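# Store lamp-lit kits in drawers, then return the signalled one

## Task

Some or all of the kits on the tray have a lit lamp beside them, and each lit lamp shows a different colour. Move every one of those kits into a drawer that held nothing at the start, with only one kit per drawer, and close all drawers completely. Kits whose lamp is unlit stay on the tray. Later the signal tower will glow in one of the lit colours. Take only the kit whose lamp showed that colour back to the tray, then close all drawers completely again. Nothing may rely on the robot to stay in place at the end. Finally open the grippers and move the arms away.

## Robot and tools

ROBOT AND FRAME
There are two arms, left_arm and right_arm, each with a parallel two-finger gripper. All reported poses share one scene frame with its origin on the table top midway between the arms. +x runs out over the table, +z is up, and left_arm sits on the +y side. The names do not mean sides of a camera image. Positions are in metres and orientations are quaternions (w, x, y, z). Printed hand positions can be slightly wrong, more so at long reach.

In each gripper's own axes the fingers point along +z and open and close along y. end_effector_position is the spot between the pads when they are shut. Closed fingertips extend about 33 mm past it, open ones about 9 mm. Closing also pushes the tips about 24 mm further out, so keep that gap above surfaces.

execute_actions
The argument actions is a list of actions. Each action is a table of at most 15 rows, one row per 1/30 s step. A short table repeats its final row until 15 steps have passed. Each row holds 18 numbers, all in [-1, 1], and both arms are always included. The order is: left_arm dx, dy, dz, rx, ry, rz, then left_gripper position, force_limit, speed, then the same nine for right_arm and right_gripper. dx to rz are offsets, not poses. They are measured in that gripper's own axes from its measured pose when the action began; for the first action of a call, that is the last pose reported in this scene. Every row is measured from that same start pose, so rows do not add up. 1.0 equals 0.6 m or 180 degrees. rx, ry, rz together form one rotation vector. An empty list just returns the current state and images.

Each step is clipped to within 70 mm and 16 degrees of the measured pose. When position and orientation conflict, position wins. After an action an arm goes no further than its last clipped pose, so a distant goal needs further actions. The Hand target line shows what the controller is now driving toward. An arm meant to stay still should get zero offsets. Repeat a gripper's last three numbers to leave it unchanged; a 0 there is a real command.

Gripper numbers: position +1 is fully open (140 mm), about -0.8 makes the pads touch, and -1 closes until blocked. force_limit: about 14 N at -1, 60 N at 0, 107 N at +1 (parts up to 40 mm wide). speed: about 30 mm/s at -1, 140 at 0, 250 at +1.

move
target is a single 18-number row laid out as above. Its offsets are in gripper axes, taken from the pose in the latest result that shows one. Each gripper follows a straight line and both arms finish together, over 0.5 to 10 s; anything unfinished stops at 10 s. speed is the top path speed in m/s, 0.002 to 0.5, default 0.25; turning is capped at twice that in rad/s. Rotation goes the short way. Paths ignore obstacles and the other arm. Grippers may lag, drift off line or overshoot speed, mostly with a nearly straight arm. Finger numbers are sent at the start. Faster moves and targets set deeper past a contact hit harder. blocking=false returns after 0.5 s while motion continues; until a result shows the move has ended, call wait or stop before sending other motion. The move: line reports done, off_target, moving, held or fault, plus limits (paced means the sent pose was clipped; held means some steps were blocked and the arm may then speed up). Distances to each pose are given.

wait(seconds, 0 to 10) lets time pass with the last commands held, returning early if a running move ends. stop brakes a running move; it needs braking room and the fingers keep moving. zoom_image takes camera (cam_high, cam_left_wrist or cam_right_wrist) and region [x0, y0, x1, y1] in pixels of that camera's latest image, at most 504 by 504, top-left is (0, 0). finished_scene takes scene, the current scene number; it ends the scene irreversibly and reports success. Replying without any tool call ends everything.

RESULTS
The state line gives each gripper's pose. object_status: 0 moving, 1 blocked while opening, 2 blocked while closing (a grip), 3 reached target or pads touching (a thin item may still be held). Check for 2 after closing. Stopped fingers stay put until a new position (differing by 0.01 or more) is sent or the object yields. To squeeze harder, raise force_limit and switch position between -1 and -0.98. position_measured is in counts, 3 open to 230 pads touching, not linear. "pose unreachable" means the clearance check altered that arm's command. Step readings list positions; HELD marks steps held back. Joint torque and external torque lines are noisy estimates. All three cameras give 504x504 images.

Limits: joint load limits are 20 N m (waist, shoulder), 18 (upper arm roll, elbow), 12 (forearm roll, wrist pitch, wrist roll), including held weight. Reaching one causes a TORQUE FAULT: the arm halts 10 s and drops the rest of the call. MOTOR HOT warns of heating from holding loads; an OVER-TEMPERATURE FAULT brakes the arm until it cools.

AVOID
Nothing may leave the table. Avoid drops, slips, slams, hard hits and strong pushes, and never let the arms collide or press on each other. Held parts may be tugged and loose items nudged without warning, so recheck grips and positions. Before finishing, make sure kits and drawers stay put unaided, then release and retract.

Each tool is called as name([rows], argument=value, ...), one row to a line, values as JSON.

## Session

execute_actions(actions=[])

Scene clock: 0.00 s.
left_arm: end_effector_position=(+0.3107, +0.4379, +0.1635) position_measured=3 object_status=3 end_effector_quat_wxyz=(-0.143, +0.647, -0.609, -0.436) | right_arm: end_effector_position=(+0.6259, -0.7987, +0.1506) position_measured=3 object_status=3 end_effector_quat_wxyz=(+0.054, -0.323, +0.718, -0.614)
Joint positions: left_arm=[-0.089  0.153 -0.089 -2.229  0.607  1.578 -0.645] | right_arm=[-0.443  0.455 -0.014 -2.113 -2.181  2.202  2.334]
Joint velocities: left_arm=[ 0.     0.    -0.001 -0.    -0.001 -0.001 -0.   ] | right_arm=[ 0.     0.     0.    -0.001  0.001 -0.001  0.001]
Joint torques (N m, as the joint torque sensors report them, + toward a larger angle): no reading
External joint torques (N m, as the arm's controller estimates them; a push from outside toward a larger angle lowers the number): no reading
Hand target (left_arm): +0.311, +0.438, +0.163; -0.143, +0.647, -0.609, -0.436
Hand target (right_arm): +0.626, -0.799, +0.151; +0.054, -0.323, +0.718, -0.614

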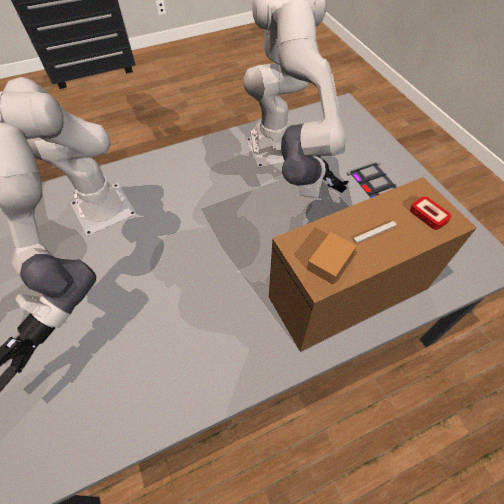

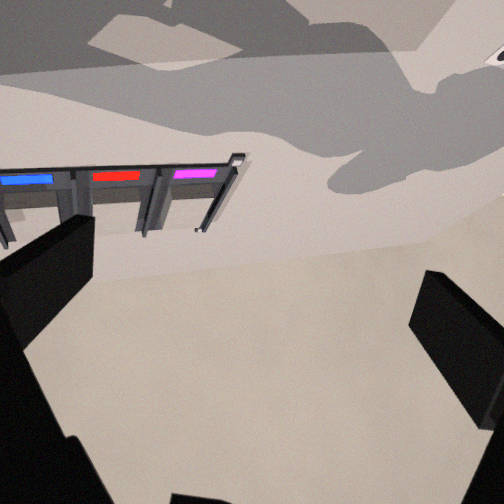

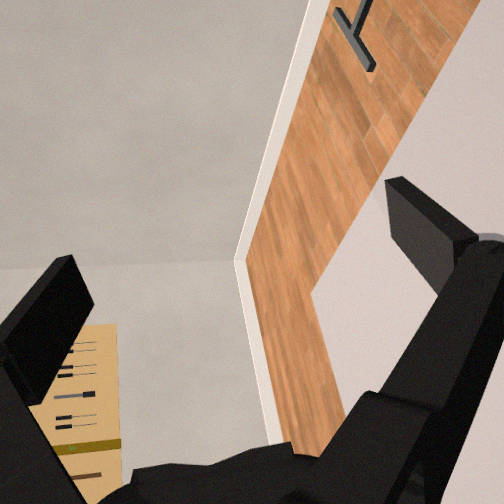

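zoom_image(camera="cam_high", region=[240, 90, 504, 354])

zoom_image(camera="cam_left_wrist", region=[0, 120, 260, 280])

Region (240, 90, 504, 354) of cam_high's 504x504 image, scaled by 1.909, with more detail than that image has.

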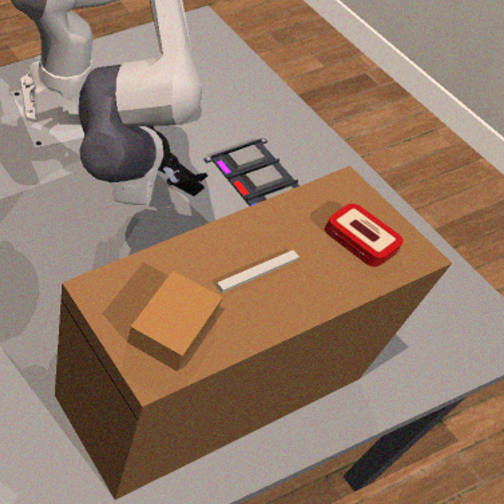

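Region (0, 120, 260, 280) of cam_left_wrist's 504x504 image, scaled by 1.938, with more detail than that image has; it fills the top 310 rows of this view, and the rest is white.

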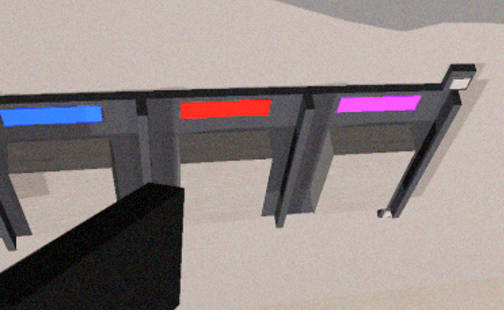

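move(target=[-0.198,0.232,-0.434,0.08,0.517,-0.491,1,0,0,0,0,0,0,0,0,1,0,0], speed=0.3)

Scene clock: 22.10 s.
left_arm: end_effector_position=(+0.2962, +0.3056, +0.4501) position_measured=3 object_status=3 end_effector_quat_wxyz=(-0.006, +0.927, +0.004, +0.374) | right_arm: end_effector_position=(+0.6259, -0.7987, +0.1506) position_measured=3 object_status=3 end_effector_quat_wxyz=(+0.054, -0.323, +0.718, -0.614)
Joint positions: left_arm=[ 0.328 -1.423 -0.288 -2.758 -0.344  2.116 -1.484] | right_arm=[-0.443  0.455 -0.014 -2.113 -2.181  2.202  2.334]
Joint velocities: left_arm=[ 0.002 -0.001 -0.002 -0.001 -0.007  0.    -0.018] | right_arm=[-0.    -0.001 -0.    -0.001 -0.001 -0.    -0.001]
Joint torques (N m, as the joint torque sensors report them, + toward a larger angle): left_arm=[ 2.39  7.39  4.1  20.73 -0.26  3.82 -0.01] | right_arm=[ -0.47 -38.58   0.56  18.33  -0.59  -1.6    0.06]
External joint torques (N m, as the arm's controller estimates them; a push from outside toward a larger angle lowers the number): left_arm=[ 2.42 -2.94 -1.25 -1.11 -1.08  0.36 -0.03] | right_arm=[-0.52  1.42  1.06  0.46 -0.11 -0.12  0.1 ]
Hand target (left_arm): +0.297, +0.306, +0.450; -0.003, +0.927, +0.010, +0.375
Hand target (right_arm): +0.626, -0.799, +0.151; +0.054, -0.323, +0.718, -0.614
Off the commanded pose (left_arm): 0.007 m, 1 deg.
Off the commanded pose (right_arm): 0.000 m, 0 deg.
move: off_target (left_arm)

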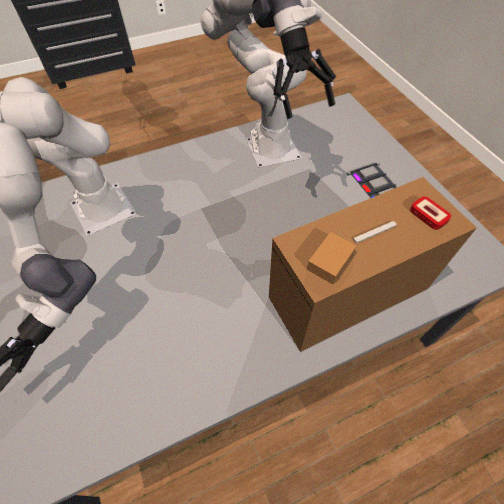

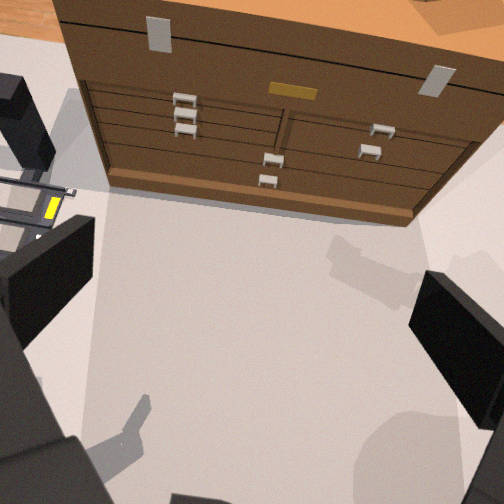

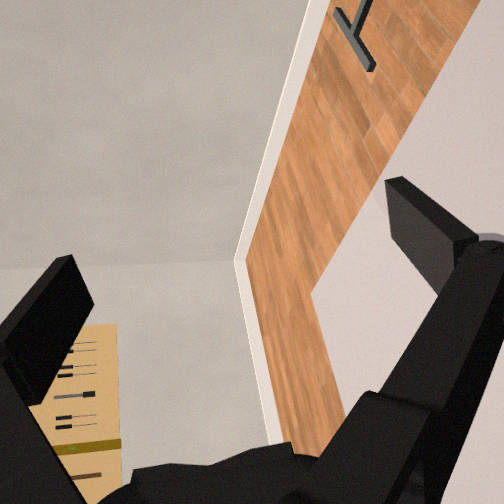

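zoom_image(camera="cam_left_wrist", region=[0, 0, 504, 260])

move(target=[-0.08,-0.15,0.15,0,0.1,0,1,0,0,0,0,0,0,0,0,1,0,0])

Region (0, 0, 504, 260) of cam_left_wrist's 504x504 image, scaled by 1.000; it fills the top 260 rows of this view, and the rest is white.

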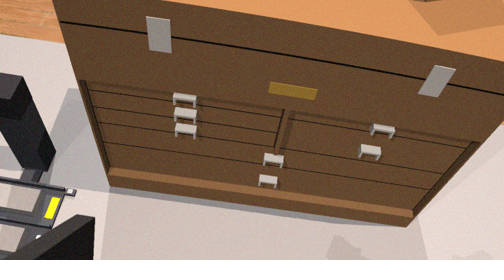

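Scene clock: 29.07 s.
left_arm: end_effector_position=(+0.3251, +0.3945, +0.3464) position_measured=3 object_status=3 end_effector_quat_wxyz=(+0.023, +0.908, +0.003, +0.417) | right_arm: end_effector_position=(+0.6259, -0.7987, +0.1506) position_measured=3 object_status=3 end_effector_quat_wxyz=(+0.054, -0.323, +0.718, -0.614)
Joint positions: left_arm=[ 1.217 -1.772 -0.547 -3.027 -1.304  1.727 -0.612] | right_arm=[-0.443  0.455 -0.014 -2.113 -2.181  2.202  2.334]
Joint velocities: left_arm=[ 0.029 -0.001  0.007  0.    -0.015 -0.038  0.05 ] | right_arm=[ 0.    -0.001 -0.     0.001  0.001  0.001 -0.   ]
Joint torques (N m, as the joint torque sensors report them, + toward a larger angle): left_arm=[ 1.26 10.82  9.2  17.5  -1.67  2.13  0.34] | right_arm=[ -0.48 -38.81   0.61  18.39  -0.59  -1.58   0.06]
External joint torques (N m, as the arm's controller estimates them; a push from outside toward a larger angle lowers the number): left_arm=[ 1.45 -2.48  0.31 -0.6  -1.01 -0.45  0.32] | right_arm=[-0.62  1.22  1.02  0.52 -0.11 -0.11  0.1 ]
Hand target (left_arm): +0.325, +0.393, +0.347; +0.023, +0.908, -0.006, +0.419
Hand target (right_arm): +0.626, -0.799, +0.151; +0.054, -0.323, +0.718, -0.614
Off the commanded pose (left_arm): 0.007 m, 13 deg.
Off the commanded pose (right_arm): 0.000 m, 0 deg.
joint sent to its limit (left arm) — the command would take joint 2 (shoulder) past its lower limit and joint 4 (elbow) past its lower limit, so those joints were sent only as far as their limits.
move: off_target (left_arm); limits=paced

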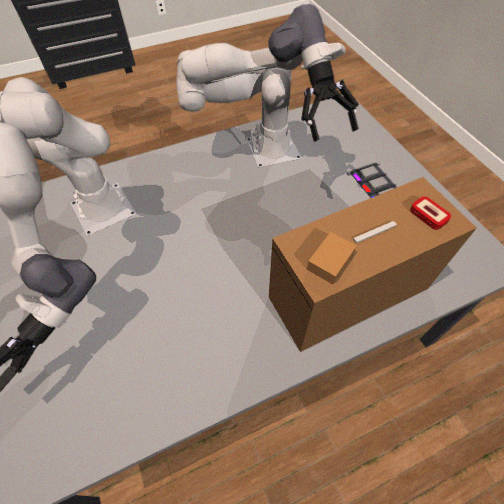

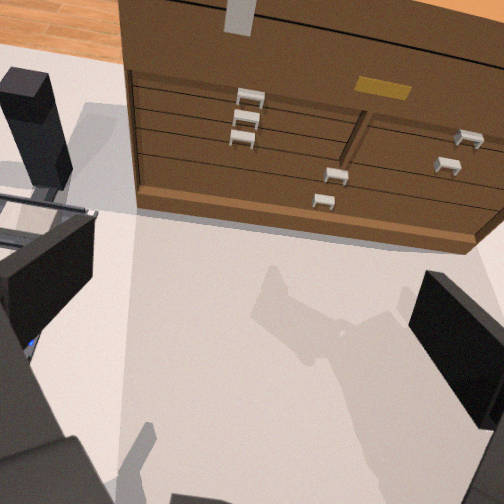

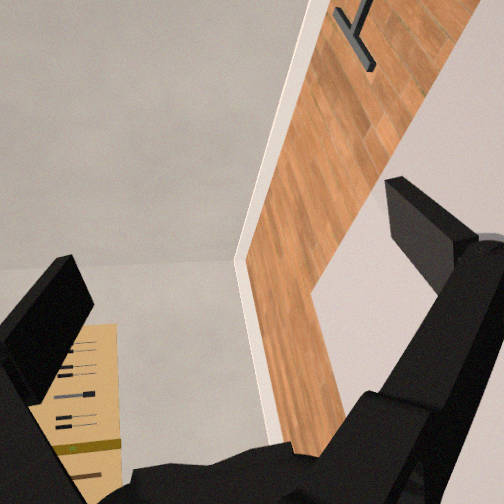

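move(target=[-0.017,-0.455,0.075,0.015,-0.274,0.002,1,0,0,-0.204,0.056,-0.97,0.27,-0.233,-0.454,1,0,0], speed=0.3)

Scene clock: 51.50 s.
left_arm: end_effector_position=(+0.3611, +0.6636, +0.3033) position_measured=3 object_status=3 end_effector_quat_wxyz=(+0.004, +1.000, -0.007, +0.011) | right_arm: end_effector_position=(+0.4314, -0.2484, +0.2172) position_measured=3 object_status=3 end_effector_quat_wxyz=(+0.000, +0.817, -0.002, +0.576)
Joint positions: left_arm=[ 2.221 -0.63  -1.177 -2.011 -0.606  1.713 -0.471] | right_arm=[-0.012 -0.572  0.512 -2.966 -2.229  2.598  1.224]
Joint velocities: left_arm=[-0.    -0.001  0.001  0.     0.001 -0.001 -0.002] | right_arm=[-0.007 -0.001  0.01   0.002  0.006  0.011 -0.03 ]
Joint torques (N m, as the joint torque sensors report them, + toward a larger angle): left_arm=[ 2.34  3.91 15.33 20.63  1.48  2.08 -0.04] | right_arm=[-1.53 -5.91 -2.68 20.61  0.78 -1.22 -0.09]
External joint torques (N m, as the arm's controller estimates them; a push from outside toward a larger angle lowers the number): left_arm=[ 2.35 -2.94 -1.62  0.24  0.72 -0.45 -0.04] | right_arm=[-1.61  0.03  1.83  2.16  0.97  0.07 -0.11]
Hand target (left_arm): +0.360, +0.664, +0.304; +0.004, +1.000, -0.005, +0.008
Hand target (right_arm): +0.432, -0.248, +0.218; +0.004, +0.817, +0.004, +0.576
Off the commanded pose (left_arm): 0.008 m, 2 deg.
Off the commanded pose (right_arm): 0.009 m, 1 deg.
move: off_target (left_arm, right_arm)

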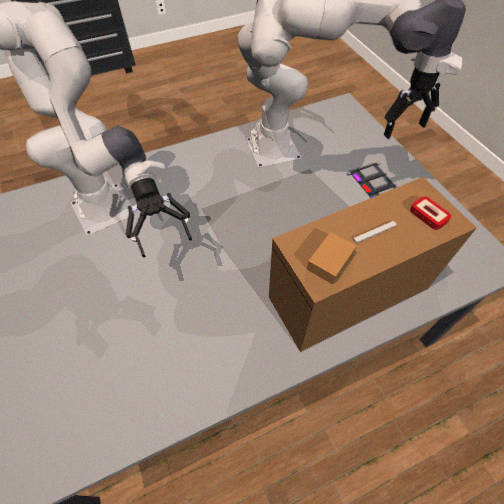

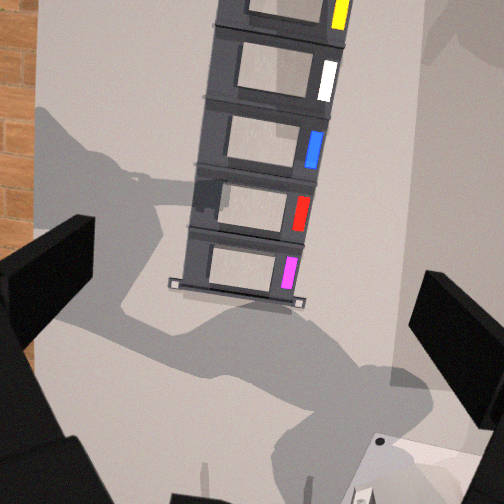

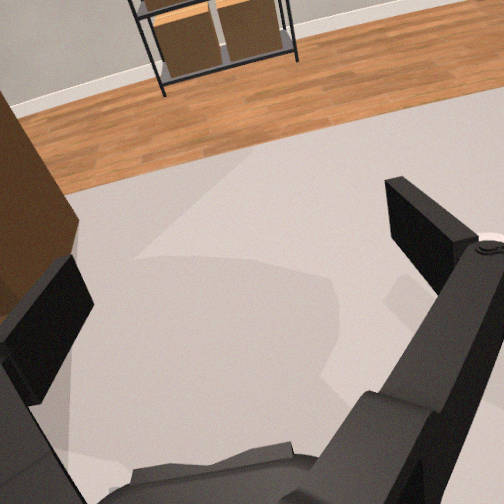

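zoom_image(camera="cam_left_wrist", region=[150, 0, 400, 320])

Region (150, 0, 400, 320) of cam_left_wrist's 504x504 image, scaled by 1.575, with more detail than that image has; it fills the left 394 columns of this view, and the rest is white.

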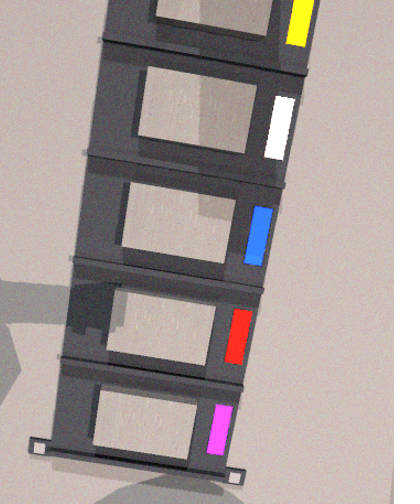

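move(target=[0.183,-0.03,0.08,0,0,0,1,0,0,0.03,-0.717,-0.064,0,0,0,1,0,0], speed=0.3)

Scene clock: 58.73 s.
left_arm: end_effector_position=(+0.4727, +0.6799, +0.2614) position_measured=3 object_status=3 end_effector_quat_wxyz=(+0.002, +1.000, -0.010, +0.013) | right_arm: end_effector_position=(+0.3981, +0.1824, +0.2466) position_measured=3 object_status=3 end_effector_quat_wxyz=(-0.000, +0.816, +0.001, +0.578)
Joint positions: left_arm=[ 2.64  -0.648 -1.652 -1.727 -0.682  1.756 -0.581] | right_arm=[ 0.437  0.576  0.882 -1.881 -1.756  1.651  0.637]
Joint velocities: left_arm=[-0.001 -0.001 -0.002 -0.    -0.001 -0.    -0.007] | right_arm=[ 0.001  0.001 -0.001 -0.    -0.002 -0.008 -0.029]
Joint torques (N m, as the joint torque sensors report them, + toward a larger angle): left_arm=[ 2.52 21.09 18.33 20.07 -0.05  2.06  0.02] | right_arm=[  0.78 -33.7   12.21  21.94  -1.57  -0.89  -0.23]
External joint torques (N m, as the arm's controller estimates them; a push from outside toward a larger angle lowers the number): left_arm=[ 2.61 -2.03 -0.84  0.65 -0.81 -0.48  0.02] | right_arm=[ 0.78  2.35 -0.46  2.35 -0.18 -0.37 -0.26]
Hand target (left_arm): +0.474, +0.679, +0.262; +0.004, +1.000, -0.007, +0.014
Hand target (right_arm): +0.399, +0.182, +0.247; +0.005, +0.815, +0.006, +0.579
Off the commanded pose (left_arm): 0.004 m, 1 deg.
Off the commanded pose (right_arm): 0.005 m, 0 deg.
move: off_target (left_arm, right_arm)

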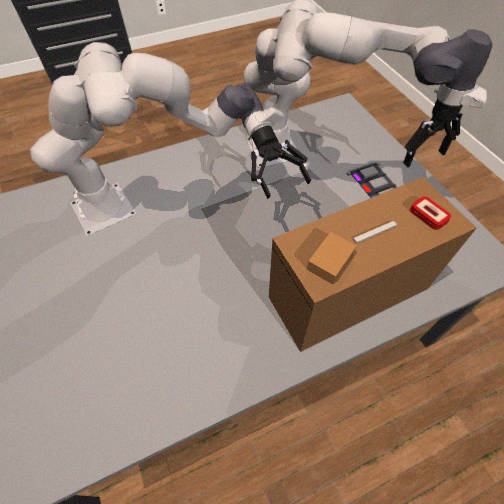

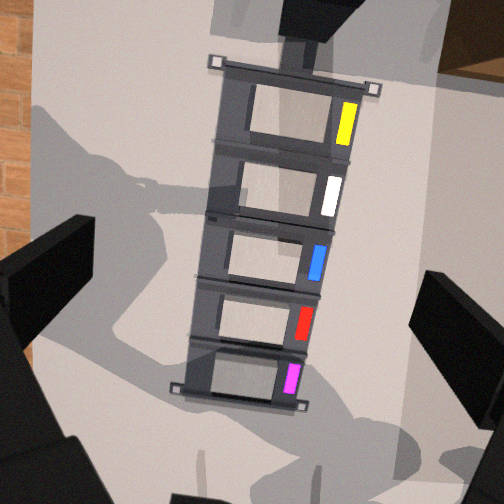

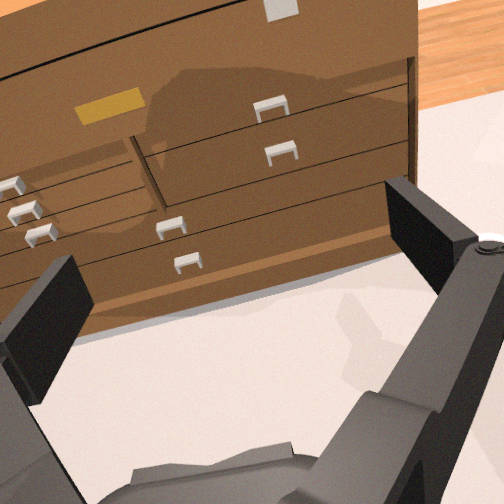

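move(target=[-0.3,0.22,-0.55,0,0,0,1,0,0,0.059,0.075,0.124,0,0,0,-0.05,0,0], speed=0.3)

Scene clock: 67.53 s.
left_arm: end_effector_position=(+0.2773, +0.5548, +0.5818) position_measured=3 object_status=3 end_effector_quat_wxyz=(+0.001, +1.000, -0.005, +0.010) | right_arm: end_effector_position=(+0.4792, +0.1382, +0.2543) position_measured=135 object_status=3 end_effector_quat_wxyz=(-0.003, +0.818, -0.005, +0.576)
Joint positions: left_arm=[ 2.    -0.583 -0.724 -1.417 -0.468  1.017 -0.592] | right_arm=[ 0.248  0.504  0.878 -1.944 -1.808  1.816  0.624]
Joint velocities: left_arm=[ 0.001  0.001 -0.001 -0.001  0.    -0.011 -0.   ] | right_arm=[ 0.    -0.002  0.001 -0.001  0.     0.003 -0.001]
Joint torques (N m, as the joint torque sensors report them, + toward a larger angle): left_arm=[ 1.52  3.7  11.54 16.96  1.13  2.06 -0.04] | right_arm=[ -1.19 -33.97  11.46  19.17  -2.25  -0.23  -0.25]
External joint torques (N m, as the arm's controller estimates them; a push from outside toward a larger angle lowers the number): left_arm=[ 1.46 -0.69  0.67  1.61  0.49 -0.49 -0.04] | right_arm=[-1.23  0.14  0.02 -1.09 -1.07  0.25 -0.28]
Hand target (left_arm): +0.275, +0.555, +0.582; +0.001, +1.000, -0.002, +0.009
Hand target (right_arm): +0.480, +0.138, +0.255; -0.002, +0.817, -0.001, +0.577
Off the commanded pose (left_arm): 0.007 m, 1 deg.
Off the commanded pose (right_arm): 0.002 m, 1 deg.
move: off_target (left_arm)

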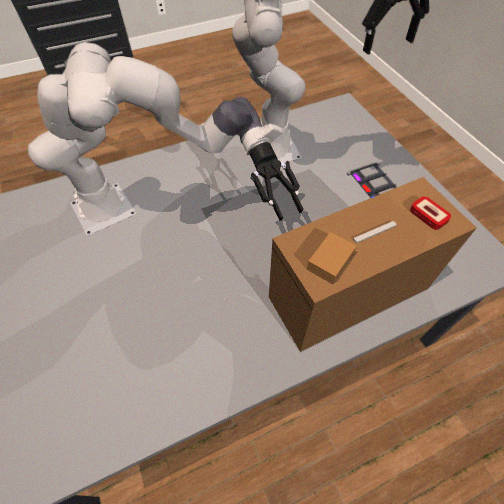

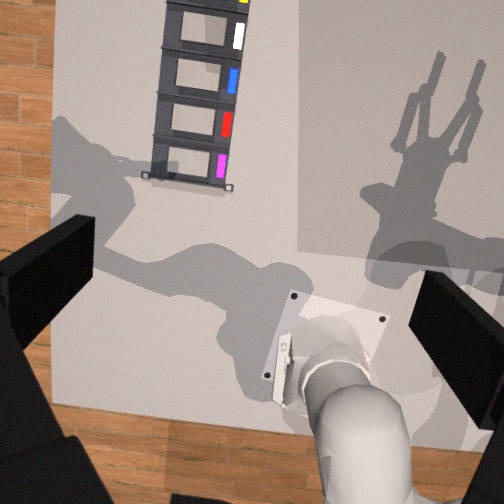

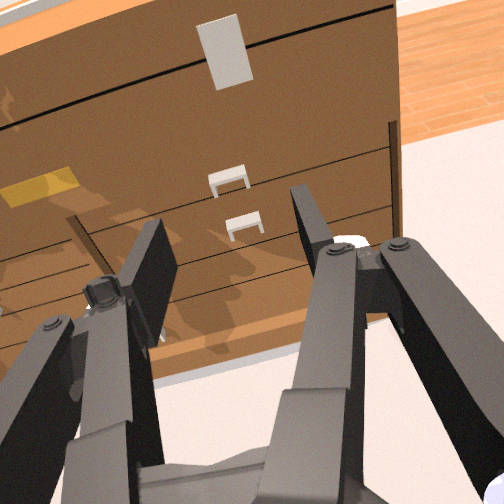

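move(target=[-0.18,-0.575,0.47,0,0,0,1,0,0,0.04,0.007,0.11,0,0,0,-0.05,0,0], speed=0.3)

Scene clock: 73.60 s.
left_arm: end_effector_position=(+0.1895, +0.9007, +0.2978) position_measured=3 object_status=3 end_effector_quat_wxyz=(+0.002, +1.000, -0.016, +0.016) | right_arm: end_effector_position=(+0.5467, +0.1351, +0.2542) position_measured=135 object_status=3 end_effector_quat_wxyz=(-0.006, +0.819, -0.009, +0.574)
Joint positions: left_arm=[ 2.213  0.117 -0.969 -1.783  0.068  1.859 -0.443] | right_arm=[ 0.208  0.571  0.823 -1.838 -1.877  1.902  0.573]
Joint velocities: left_arm=[ 0.     0.004 -0.001  0.003  0.01  -0.001 -0.036] | right_arm=[ 0.001 -0.001  0.003 -0.001 -0.001  0.001 -0.005]
Joint torques (N m, as the joint torque sensors report them, + toward a larger angle): left_arm=[ -1.42 -21.97  -3.2   25.42   1.77   2.88  -0.13] | right_arm=[ -0.9  -35.32  11.54  22.62  -2.09  -0.21  -0.32]
External joint torques (N m, as the arm's controller estimates them; a push from outside toward a larger angle lowers the number): left_arm=[-1.38  1.06 -0.12  1.06  1.04  0.34 -0.13] | right_arm=[-1.04  2.45 -0.93  2.09 -1.04  0.14 -0.35]
Hand target (left_arm): +0.189, +0.903, +0.299; -0.001, +1.000, -0.010, +0.016
Hand target (right_arm): +0.549, +0.135, +0.254; -0.004, +0.818, -0.005, +0.575
Off the commanded pose (left_arm): 0.011 m, 1 deg.
Off the commanded pose (right_arm): 0.003 m, 1 deg.
move: off_target (left_arm)

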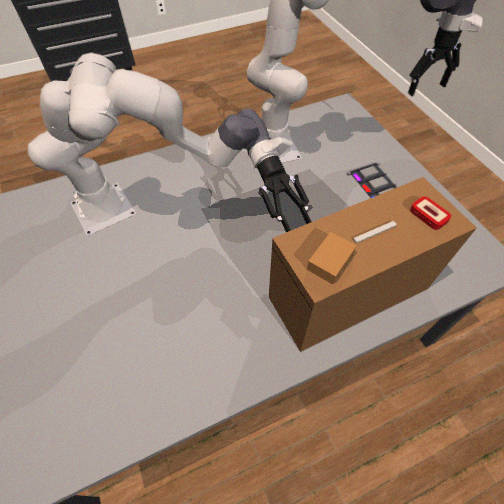

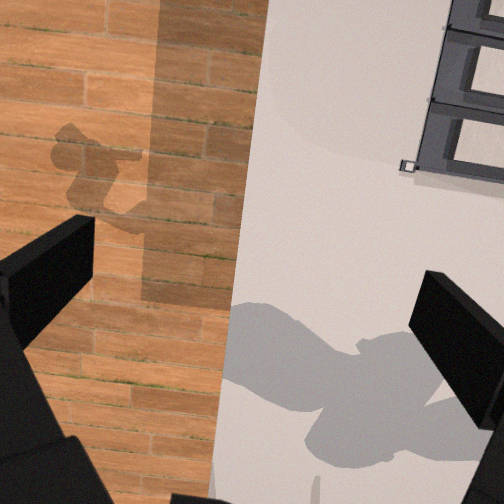

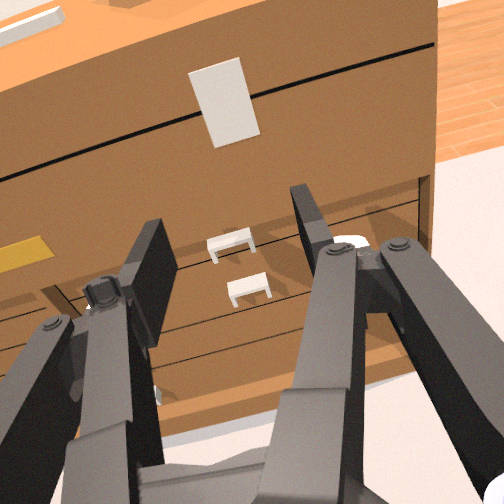

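move(target=[0.075,0.383,0.297,0,0,0,0.6,0,0,-0.056,-0.005,0.02,0,0,0,-0.05,0,0], speed=0.3)

Scene clock: 81.47 s.
left_arm: end_effector_position=(+0.2371, +0.6653, +0.1209) position_measured=53 object_status=3 end_effector_quat_wxyz=(+0.007, +1.000, -0.021, +0.013) | right_arm: end_effector_position=(+0.5455, +0.1388, +0.2181) position_measured=135 object_status=3 end_effector_quat_wxyz=(-0.004, +0.820, -0.005, +0.573)
Joint positions: left_arm=[ 1.894 -0.421 -0.968 -2.606 -0.508  2.298 -0.343] | right_arm=[ 0.235  0.641  0.802 -1.83  -1.927  1.876  0.61 ]
Joint velocities: left_arm=[-0.004 -0.    -0.001 -0.002  0.001  0.012  0.001] | right_arm=[-0.     0.001  0.001  0.    -0.    -0.001  0.006]
Joint torques (N m, as the joint torque sensors report them, + toward a larger angle): left_arm=[-0.9  -6.99  8.48 18.22 -0.54  2.96  0.22] | right_arm=[  0.35 -36.77  13.44  21.42  -2.16  -0.87   0.53]
External joint torques (N m, as the arm's controller estimates them; a push from outside toward a larger angle lowers the number): left_arm=[-0.94 -0.01  0.28 -1.67 -1.14  0.47  0.21] | right_arm=[ 0.17  2.58 -0.03  1.81 -1.1  -0.46  0.51]
Hand target (left_arm): +0.238, +0.665, +0.120; +0.006, +1.000, -0.022, +0.015
Hand target (right_arm): +0.546, +0.139, +0.219; -0.006, +0.819, -0.008, +0.574
Off the commanded pose (left_arm): 0.006 m, 1 deg.
Off the commanded pose (right_arm): 0.001 m, 1 deg.
move: off_target (left_arm)

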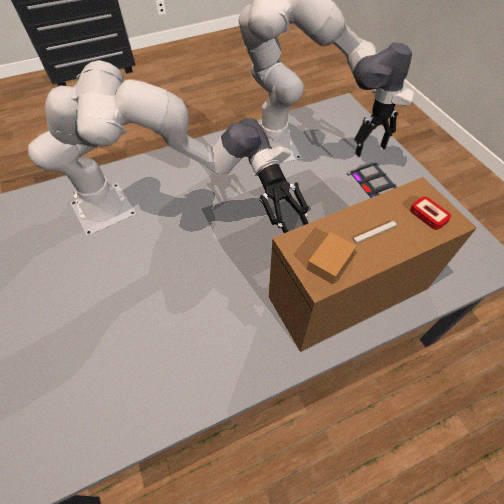

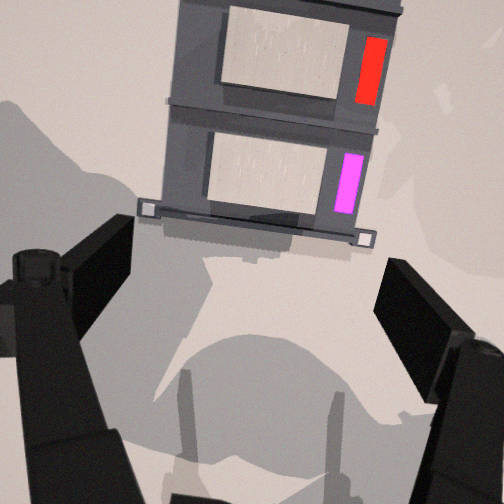

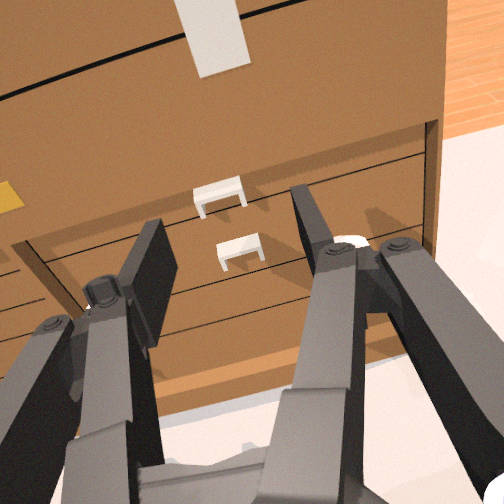

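move(target=[0.033,-0.003,0.1,0,0,0,0.6,0,0,0.01,0,0.028,0,0,0,-0.05,0,0], speed=0.1)

Scene clock: 87.50 s.
left_arm: end_effector_position=(+0.2604, +0.6636, +0.0619) position_measured=53 object_status=3 end_effector_quat_wxyz=(+0.009, +0.999, -0.027, +0.017) | right_arm: end_effector_position=(+0.5611, +0.1394, +0.2178) position_measured=135 object_status=3 end_effector_quat_wxyz=(-0.006, +0.820, -0.009, +0.572)
Joint positions: left_arm=[ 2.108 -0.193 -1.243 -2.612 -0.386  2.526 -0.463] | right_arm=[ 0.232  0.66   0.788 -1.795 -1.939  1.898  0.6  ]
Joint velocities: left_arm=[ 0.028  0.    -0.029  0.003 -0.     0.006 -0.031] | right_arm=[ 0.001 -0.001 -0.002  0.001  0.     0.002 -0.003]
Joint torques (N m, as the joint torque sensors report them, + toward a larger angle): left_arm=[ 1.16 -6.78  2.95 19.6   1.13  2.81 -0.06] | right_arm=[ -0.86 -37.69  12.74  21.69  -2.04  -0.15  -0.33]
External joint torques (N m, as the arm's controller estimates them; a push from outside toward a larger angle lowers the number): left_arm=[ 1.16 -0.75 -1.63  1.06  0.64  0.29 -0.06] | right_arm=[-0.89  2.69 -0.81  1.93 -1.    0.25 -0.35]
Hand target (left_arm): +0.262, +0.666, +0.063; +0.006, +1.000, -0.021, +0.018
Hand target (right_arm): +0.563, +0.139, +0.218; -0.004, +0.820, -0.005, +0.572
Off the commanded pose (left_arm): 0.003 m, 1 deg.
Off the commanded pose (right_arm): 0.002 m, 0 deg.
move: done

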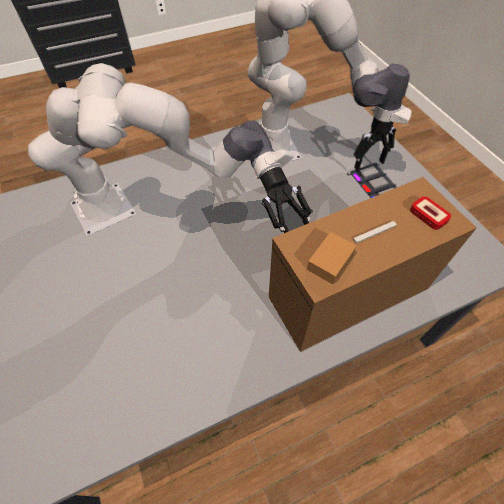

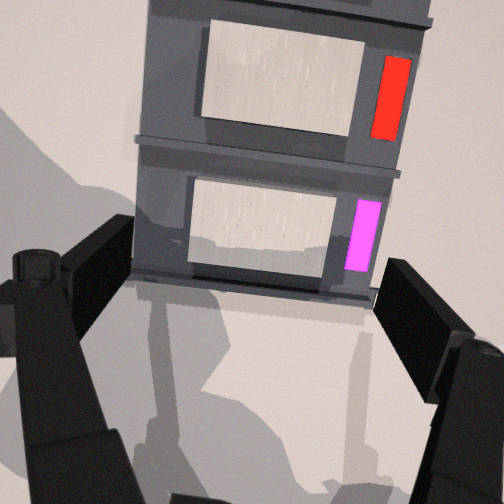

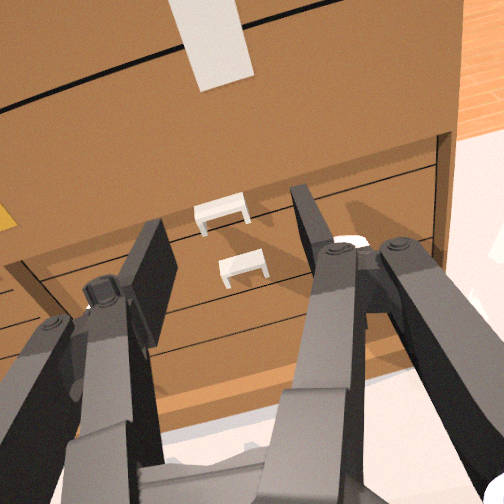

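move(target=[0,-0.004,0.04,0.006,-0.011,-0.017,0.4,0,0,0.008,0,0.024,0,0,0,-0.05,0,0], speed=0.04)

move(target=[0,0,0,0,0,0,0.4,0,0,0,0,0,0,0,0,-1,0.3,-0.5])

Scene clock: 93.17 s.
left_arm: end_effector_position=(+0.2625, +0.6662, +0.0393) position_measured=78 object_status=3 end_effector_quat_wxyz=(-0.003, +1.000, -0.007, +0.003) | right_arm: end_effector_position=(+0.5740, +0.1401, +0.2171) position_measured=135 object_status=3 end_effector_quat_wxyz=(-0.009, +0.821, -0.012, +0.571)
Joint positions: left_arm=[ 2.458 -0.105 -1.6   -2.616 -0.209  2.618 -0.652] | right_arm=[ 0.23   0.678  0.776 -1.764 -1.947  1.916  0.592]
Joint velocities: left_arm=[ 0.068 -0.01  -0.069  0.012 -0.001 -0.01  -0.025] | right_arm=[-0.001 -0.001 -0.     0.001  0.001  0.001 -0.001]
Joint torques (N m, as the joint torque sensors report them, + toward a larger angle): left_arm=[ 1.11 -1.19  1.97 17.14 -0.65  2.14 -0.05] | right_arm=[ -0.96 -38.84  12.68  21.81  -2.01  -0.13  -0.19]
External joint torques (N m, as the arm's controller estimates them; a push from outside toward a larger angle lowers the number): left_arm=[ 1.12 -2.56 -0.77 -0.82 -1.07 -0.42 -0.05] | right_arm=[-0.75  2.26 -0.79  2.   -1.01  0.25 -0.21]
Hand target (left_arm): +0.263, +0.667, +0.040; -0.002, +1.000, +0.000, +0.002
Hand target (right_arm): +0.576, +0.140, +0.217; -0.006, +0.821, -0.009, +0.571
Off the commanded pose (left_arm): 0.002 m, 1 deg.
Off the commanded pose (right_arm): 0.002 m, 0 deg.
move: done

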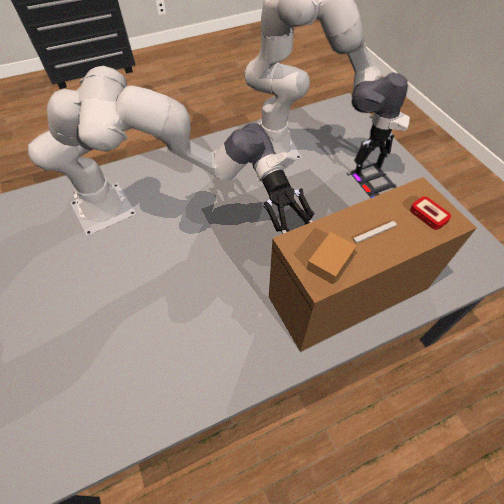

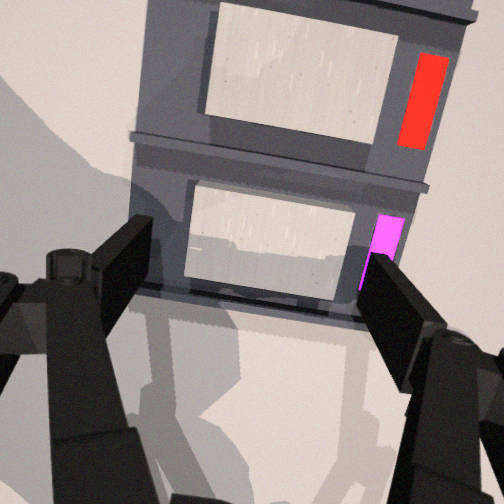

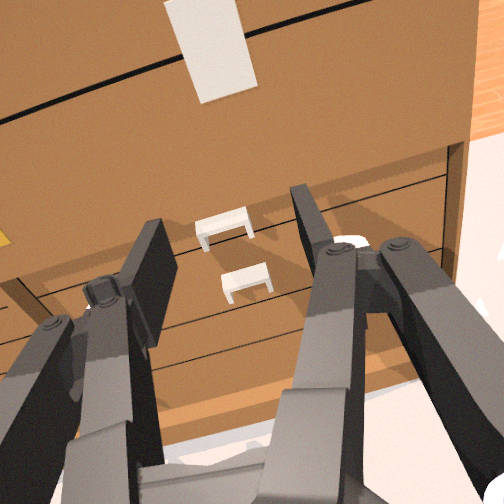

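Scene clock: 94.10 s.
left_arm: end_effector_position=(+0.2625, +0.6662, +0.0393) position_measured=78 object_status=3 end_effector_quat_wxyz=(-0.003, +1.000, -0.007, +0.003) | right_arm: end_effector_position=(+0.5740, +0.1401, +0.2171) position_measured=234 object_status=3 end_effector_quat_wxyz=(-0.009, +0.821, -0.012, +0.571)
Joint positions: left_arm=[ 2.458 -0.105 -1.6   -2.616 -0.209  2.618 -0.652] | right_arm=[ 0.23   0.678  0.776 -1.764 -1.947  1.916  0.592]
Joint velocities: left_arm=[-0.001 -0.    -0.001 -0.001  0.    -0.001 -0.001] | right_arm=[-0.    -0.001  0.001 -0.001  0.001 -0.     0.001]
Joint torques (N m, as the joint torque sensors report them, + toward a larger angle): left_arm=[ 0.68 -0.45  2.9  17.17  0.33  2.56  0.1 ] | right_arm=[ -0.47 -39.35  14.4   20.33  -1.12  -0.48   0.1 ]
External joint torques (N m, as the arm's controller estimates them; a push from outside toward a larger angle lowers the number): left_arm=[ 0.71 -1.72  0.23 -0.71 -0.09  0.02  0.1 ] | right_arm=[-0.59  1.94  0.64  0.53 -0.1  -0.12  0.08]
Hand target (left_arm): +0.263, +0.666, +0.039; -0.003, +1.000, -0.007, +0.003
Hand target (right_arm): +0.574, +0.140, +0.217; -0.009, +0.821, -0.012, +0.571
Off the commanded pose (left_arm): 0.000 m, 0 deg.
Off the commanded pose (right_arm): 0.000 m, 0 deg.
move: done

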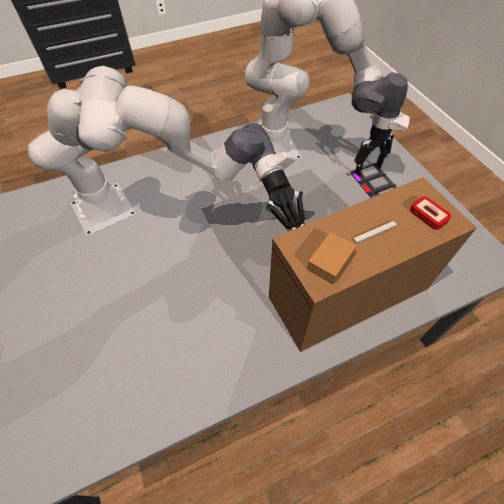

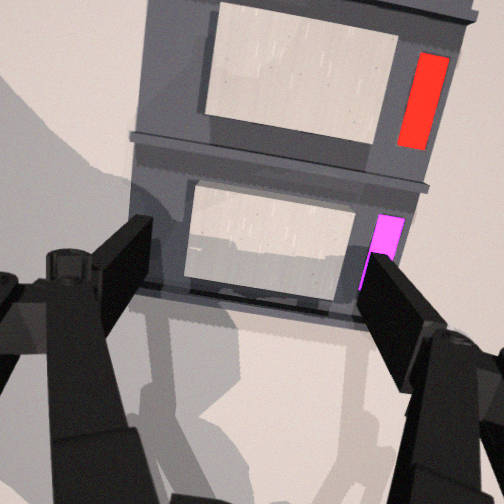

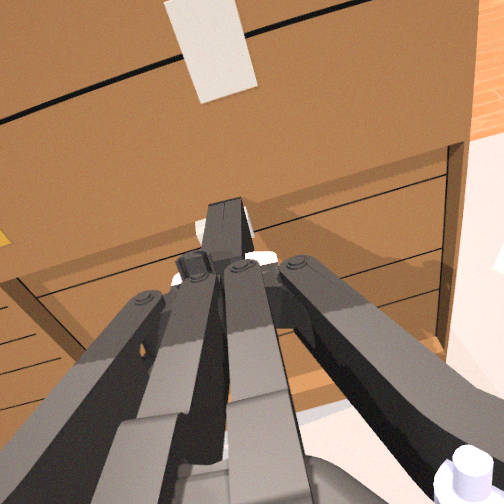

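move(target=[0,0,0,0,0,0,0.4,0,0,0,0,0,0,0,0,-0.05,0.3,0])

move(target=[0,0,0.03,0,0,0,0.4,0,0,-0.002,0,0.036,0,0,0,-0.05,0.3,0], speed=0.03)

Scene clock: 98.07 s.
left_arm: end_effector_position=(+0.2625, +0.6662, +0.0393) position_measured=78 object_status=3 end_effector_quat_wxyz=(-0.003, +1.000, -0.007, +0.003) | right_arm: end_effector_position=(+0.5740, +0.1401, +0.2171) position_measured=135 object_status=3 end_effector_quat_wxyz=(-0.009, +0.821, -0.012, +0.571)
Joint positions: left_arm=[ 2.458 -0.105 -1.6   -2.616 -0.209  2.618 -0.652] | right_arm=[ 0.23   0.678  0.776 -1.764 -1.947  1.916  0.592]
Joint velocities: left_arm=[-0.001 -0.     0.001  0.     0.001 -0.     0.001] | right_arm=[ 0.002  0.001  0.001  0.002  0.001 -0.    -0.   ]
Joint torques (N m, as the joint torque sensors report them, + toward a larger angle): left_arm=[ 0.17  0.24  2.54 17.09  0.38  2.5   0.13] | right_arm=[ -0.66 -39.59  14.3   20.25  -1.12  -0.48   0.12]
External joint torques (N m, as the arm's controller estimates them; a push from outside toward a larger angle lowers the number): left_arm=[ 0.11 -1.06 -0.23 -0.83 -0.03 -0.05  0.13] | right_arm=[-0.92  1.55  0.48  0.52 -0.12 -0.15  0.09]
Hand target (left_arm): +0.263, +0.666, +0.039; -0.003, +1.000, -0.007, +0.003
Hand target (right_arm): +0.574, +0.140, +0.217; -0.009, +0.821, -0.012, +0.571
Off the commanded pose (left_arm): 0.000 m, 0 deg.
Off the commanded pose (right_arm): 0.000 m, 0 deg.
move: done

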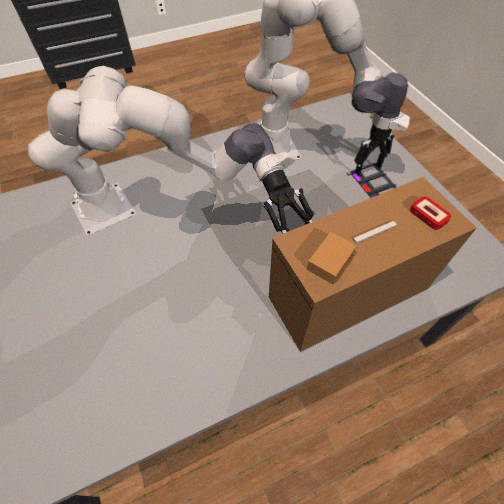

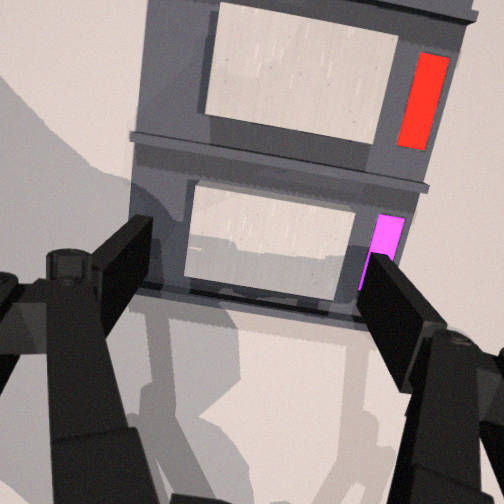

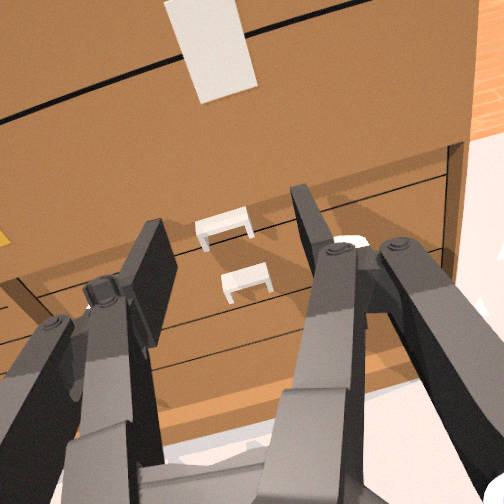

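Scene clock: 99.20 s.
left_arm: end_effector_position=(+0.2658, +0.6671, +0.0310) position_measured=78 object_status=3 end_effector_quat_wxyz=(+0.009, +1.000, +0.018, +0.005) | right_arm: end_effector_position=(+0.5772, +0.1496, +0.2098) position_measured=135 object_status=3 end_effector_quat_wxyz=(-0.016, +0.823, -0.011, +0.568)
Joint positions: left_arm=[ 2.722 -0.143 -1.868 -2.589 -0.31   2.605 -0.621] | right_arm=[ 0.238  0.71   0.774 -1.733 -1.964  1.925  0.592]
Joint velocities: left_arm=[ 0.037  0.012 -0.029  0.004 -0.001 -0.005 -0.023] | right_arm=[ 0.     0.001 -0.001  0.002 -0.002  0.001  0.002]
Joint torques (N m, as the joint torque sensors report them, + toward a larger angle): left_arm=[ 1.99 -2.35 -7.97  2.69 -1.6   9.19  2.52] | right_arm=[ -7.64 -35.63   6.89  28.44  -4.13   0.92  -0.43]
External joint torques (N m, as the arm's controller estimates them; a push from outside toward a larger angle lowers the number): left_arm=[  2.1  -11.1  -11.53 -14.78  -2.06   6.7    2.54] | right_arm=[-7.61  6.5  -7.27  8.73 -3.14  1.25 -0.45]
Hand target (left_arm): +0.263, +0.666, +0.024; -0.003, +1.000, -0.007, +0.003
Hand target (right_arm): +0.593, +0.140, +0.209; -0.009, +0.821, -0.012, +0.571
Off the commanded pose (left_arm): 0.010 m, 3 deg.
Off the commanded pose (right_arm): 0.019 m, 1 deg.
move: off_target (left_arm, right_arm)

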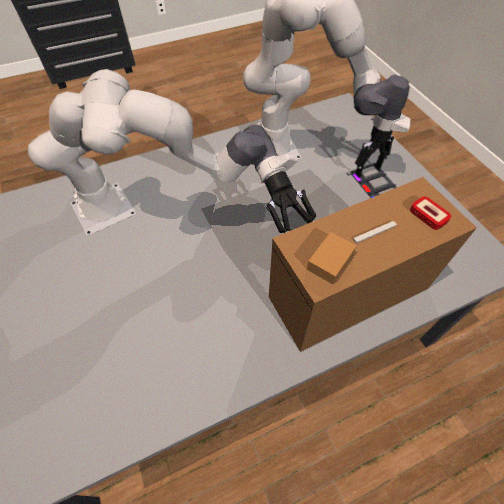

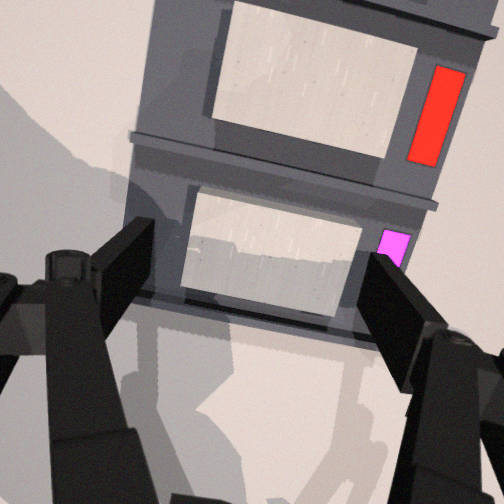

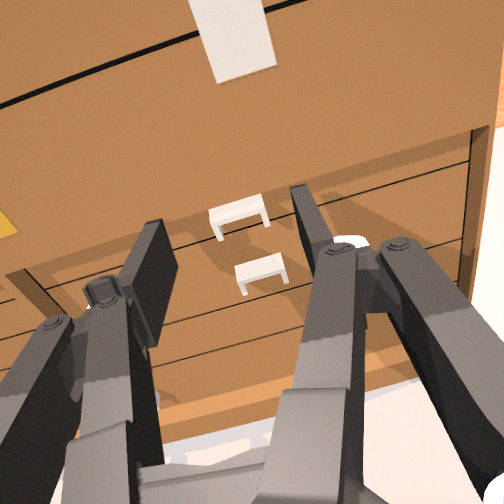

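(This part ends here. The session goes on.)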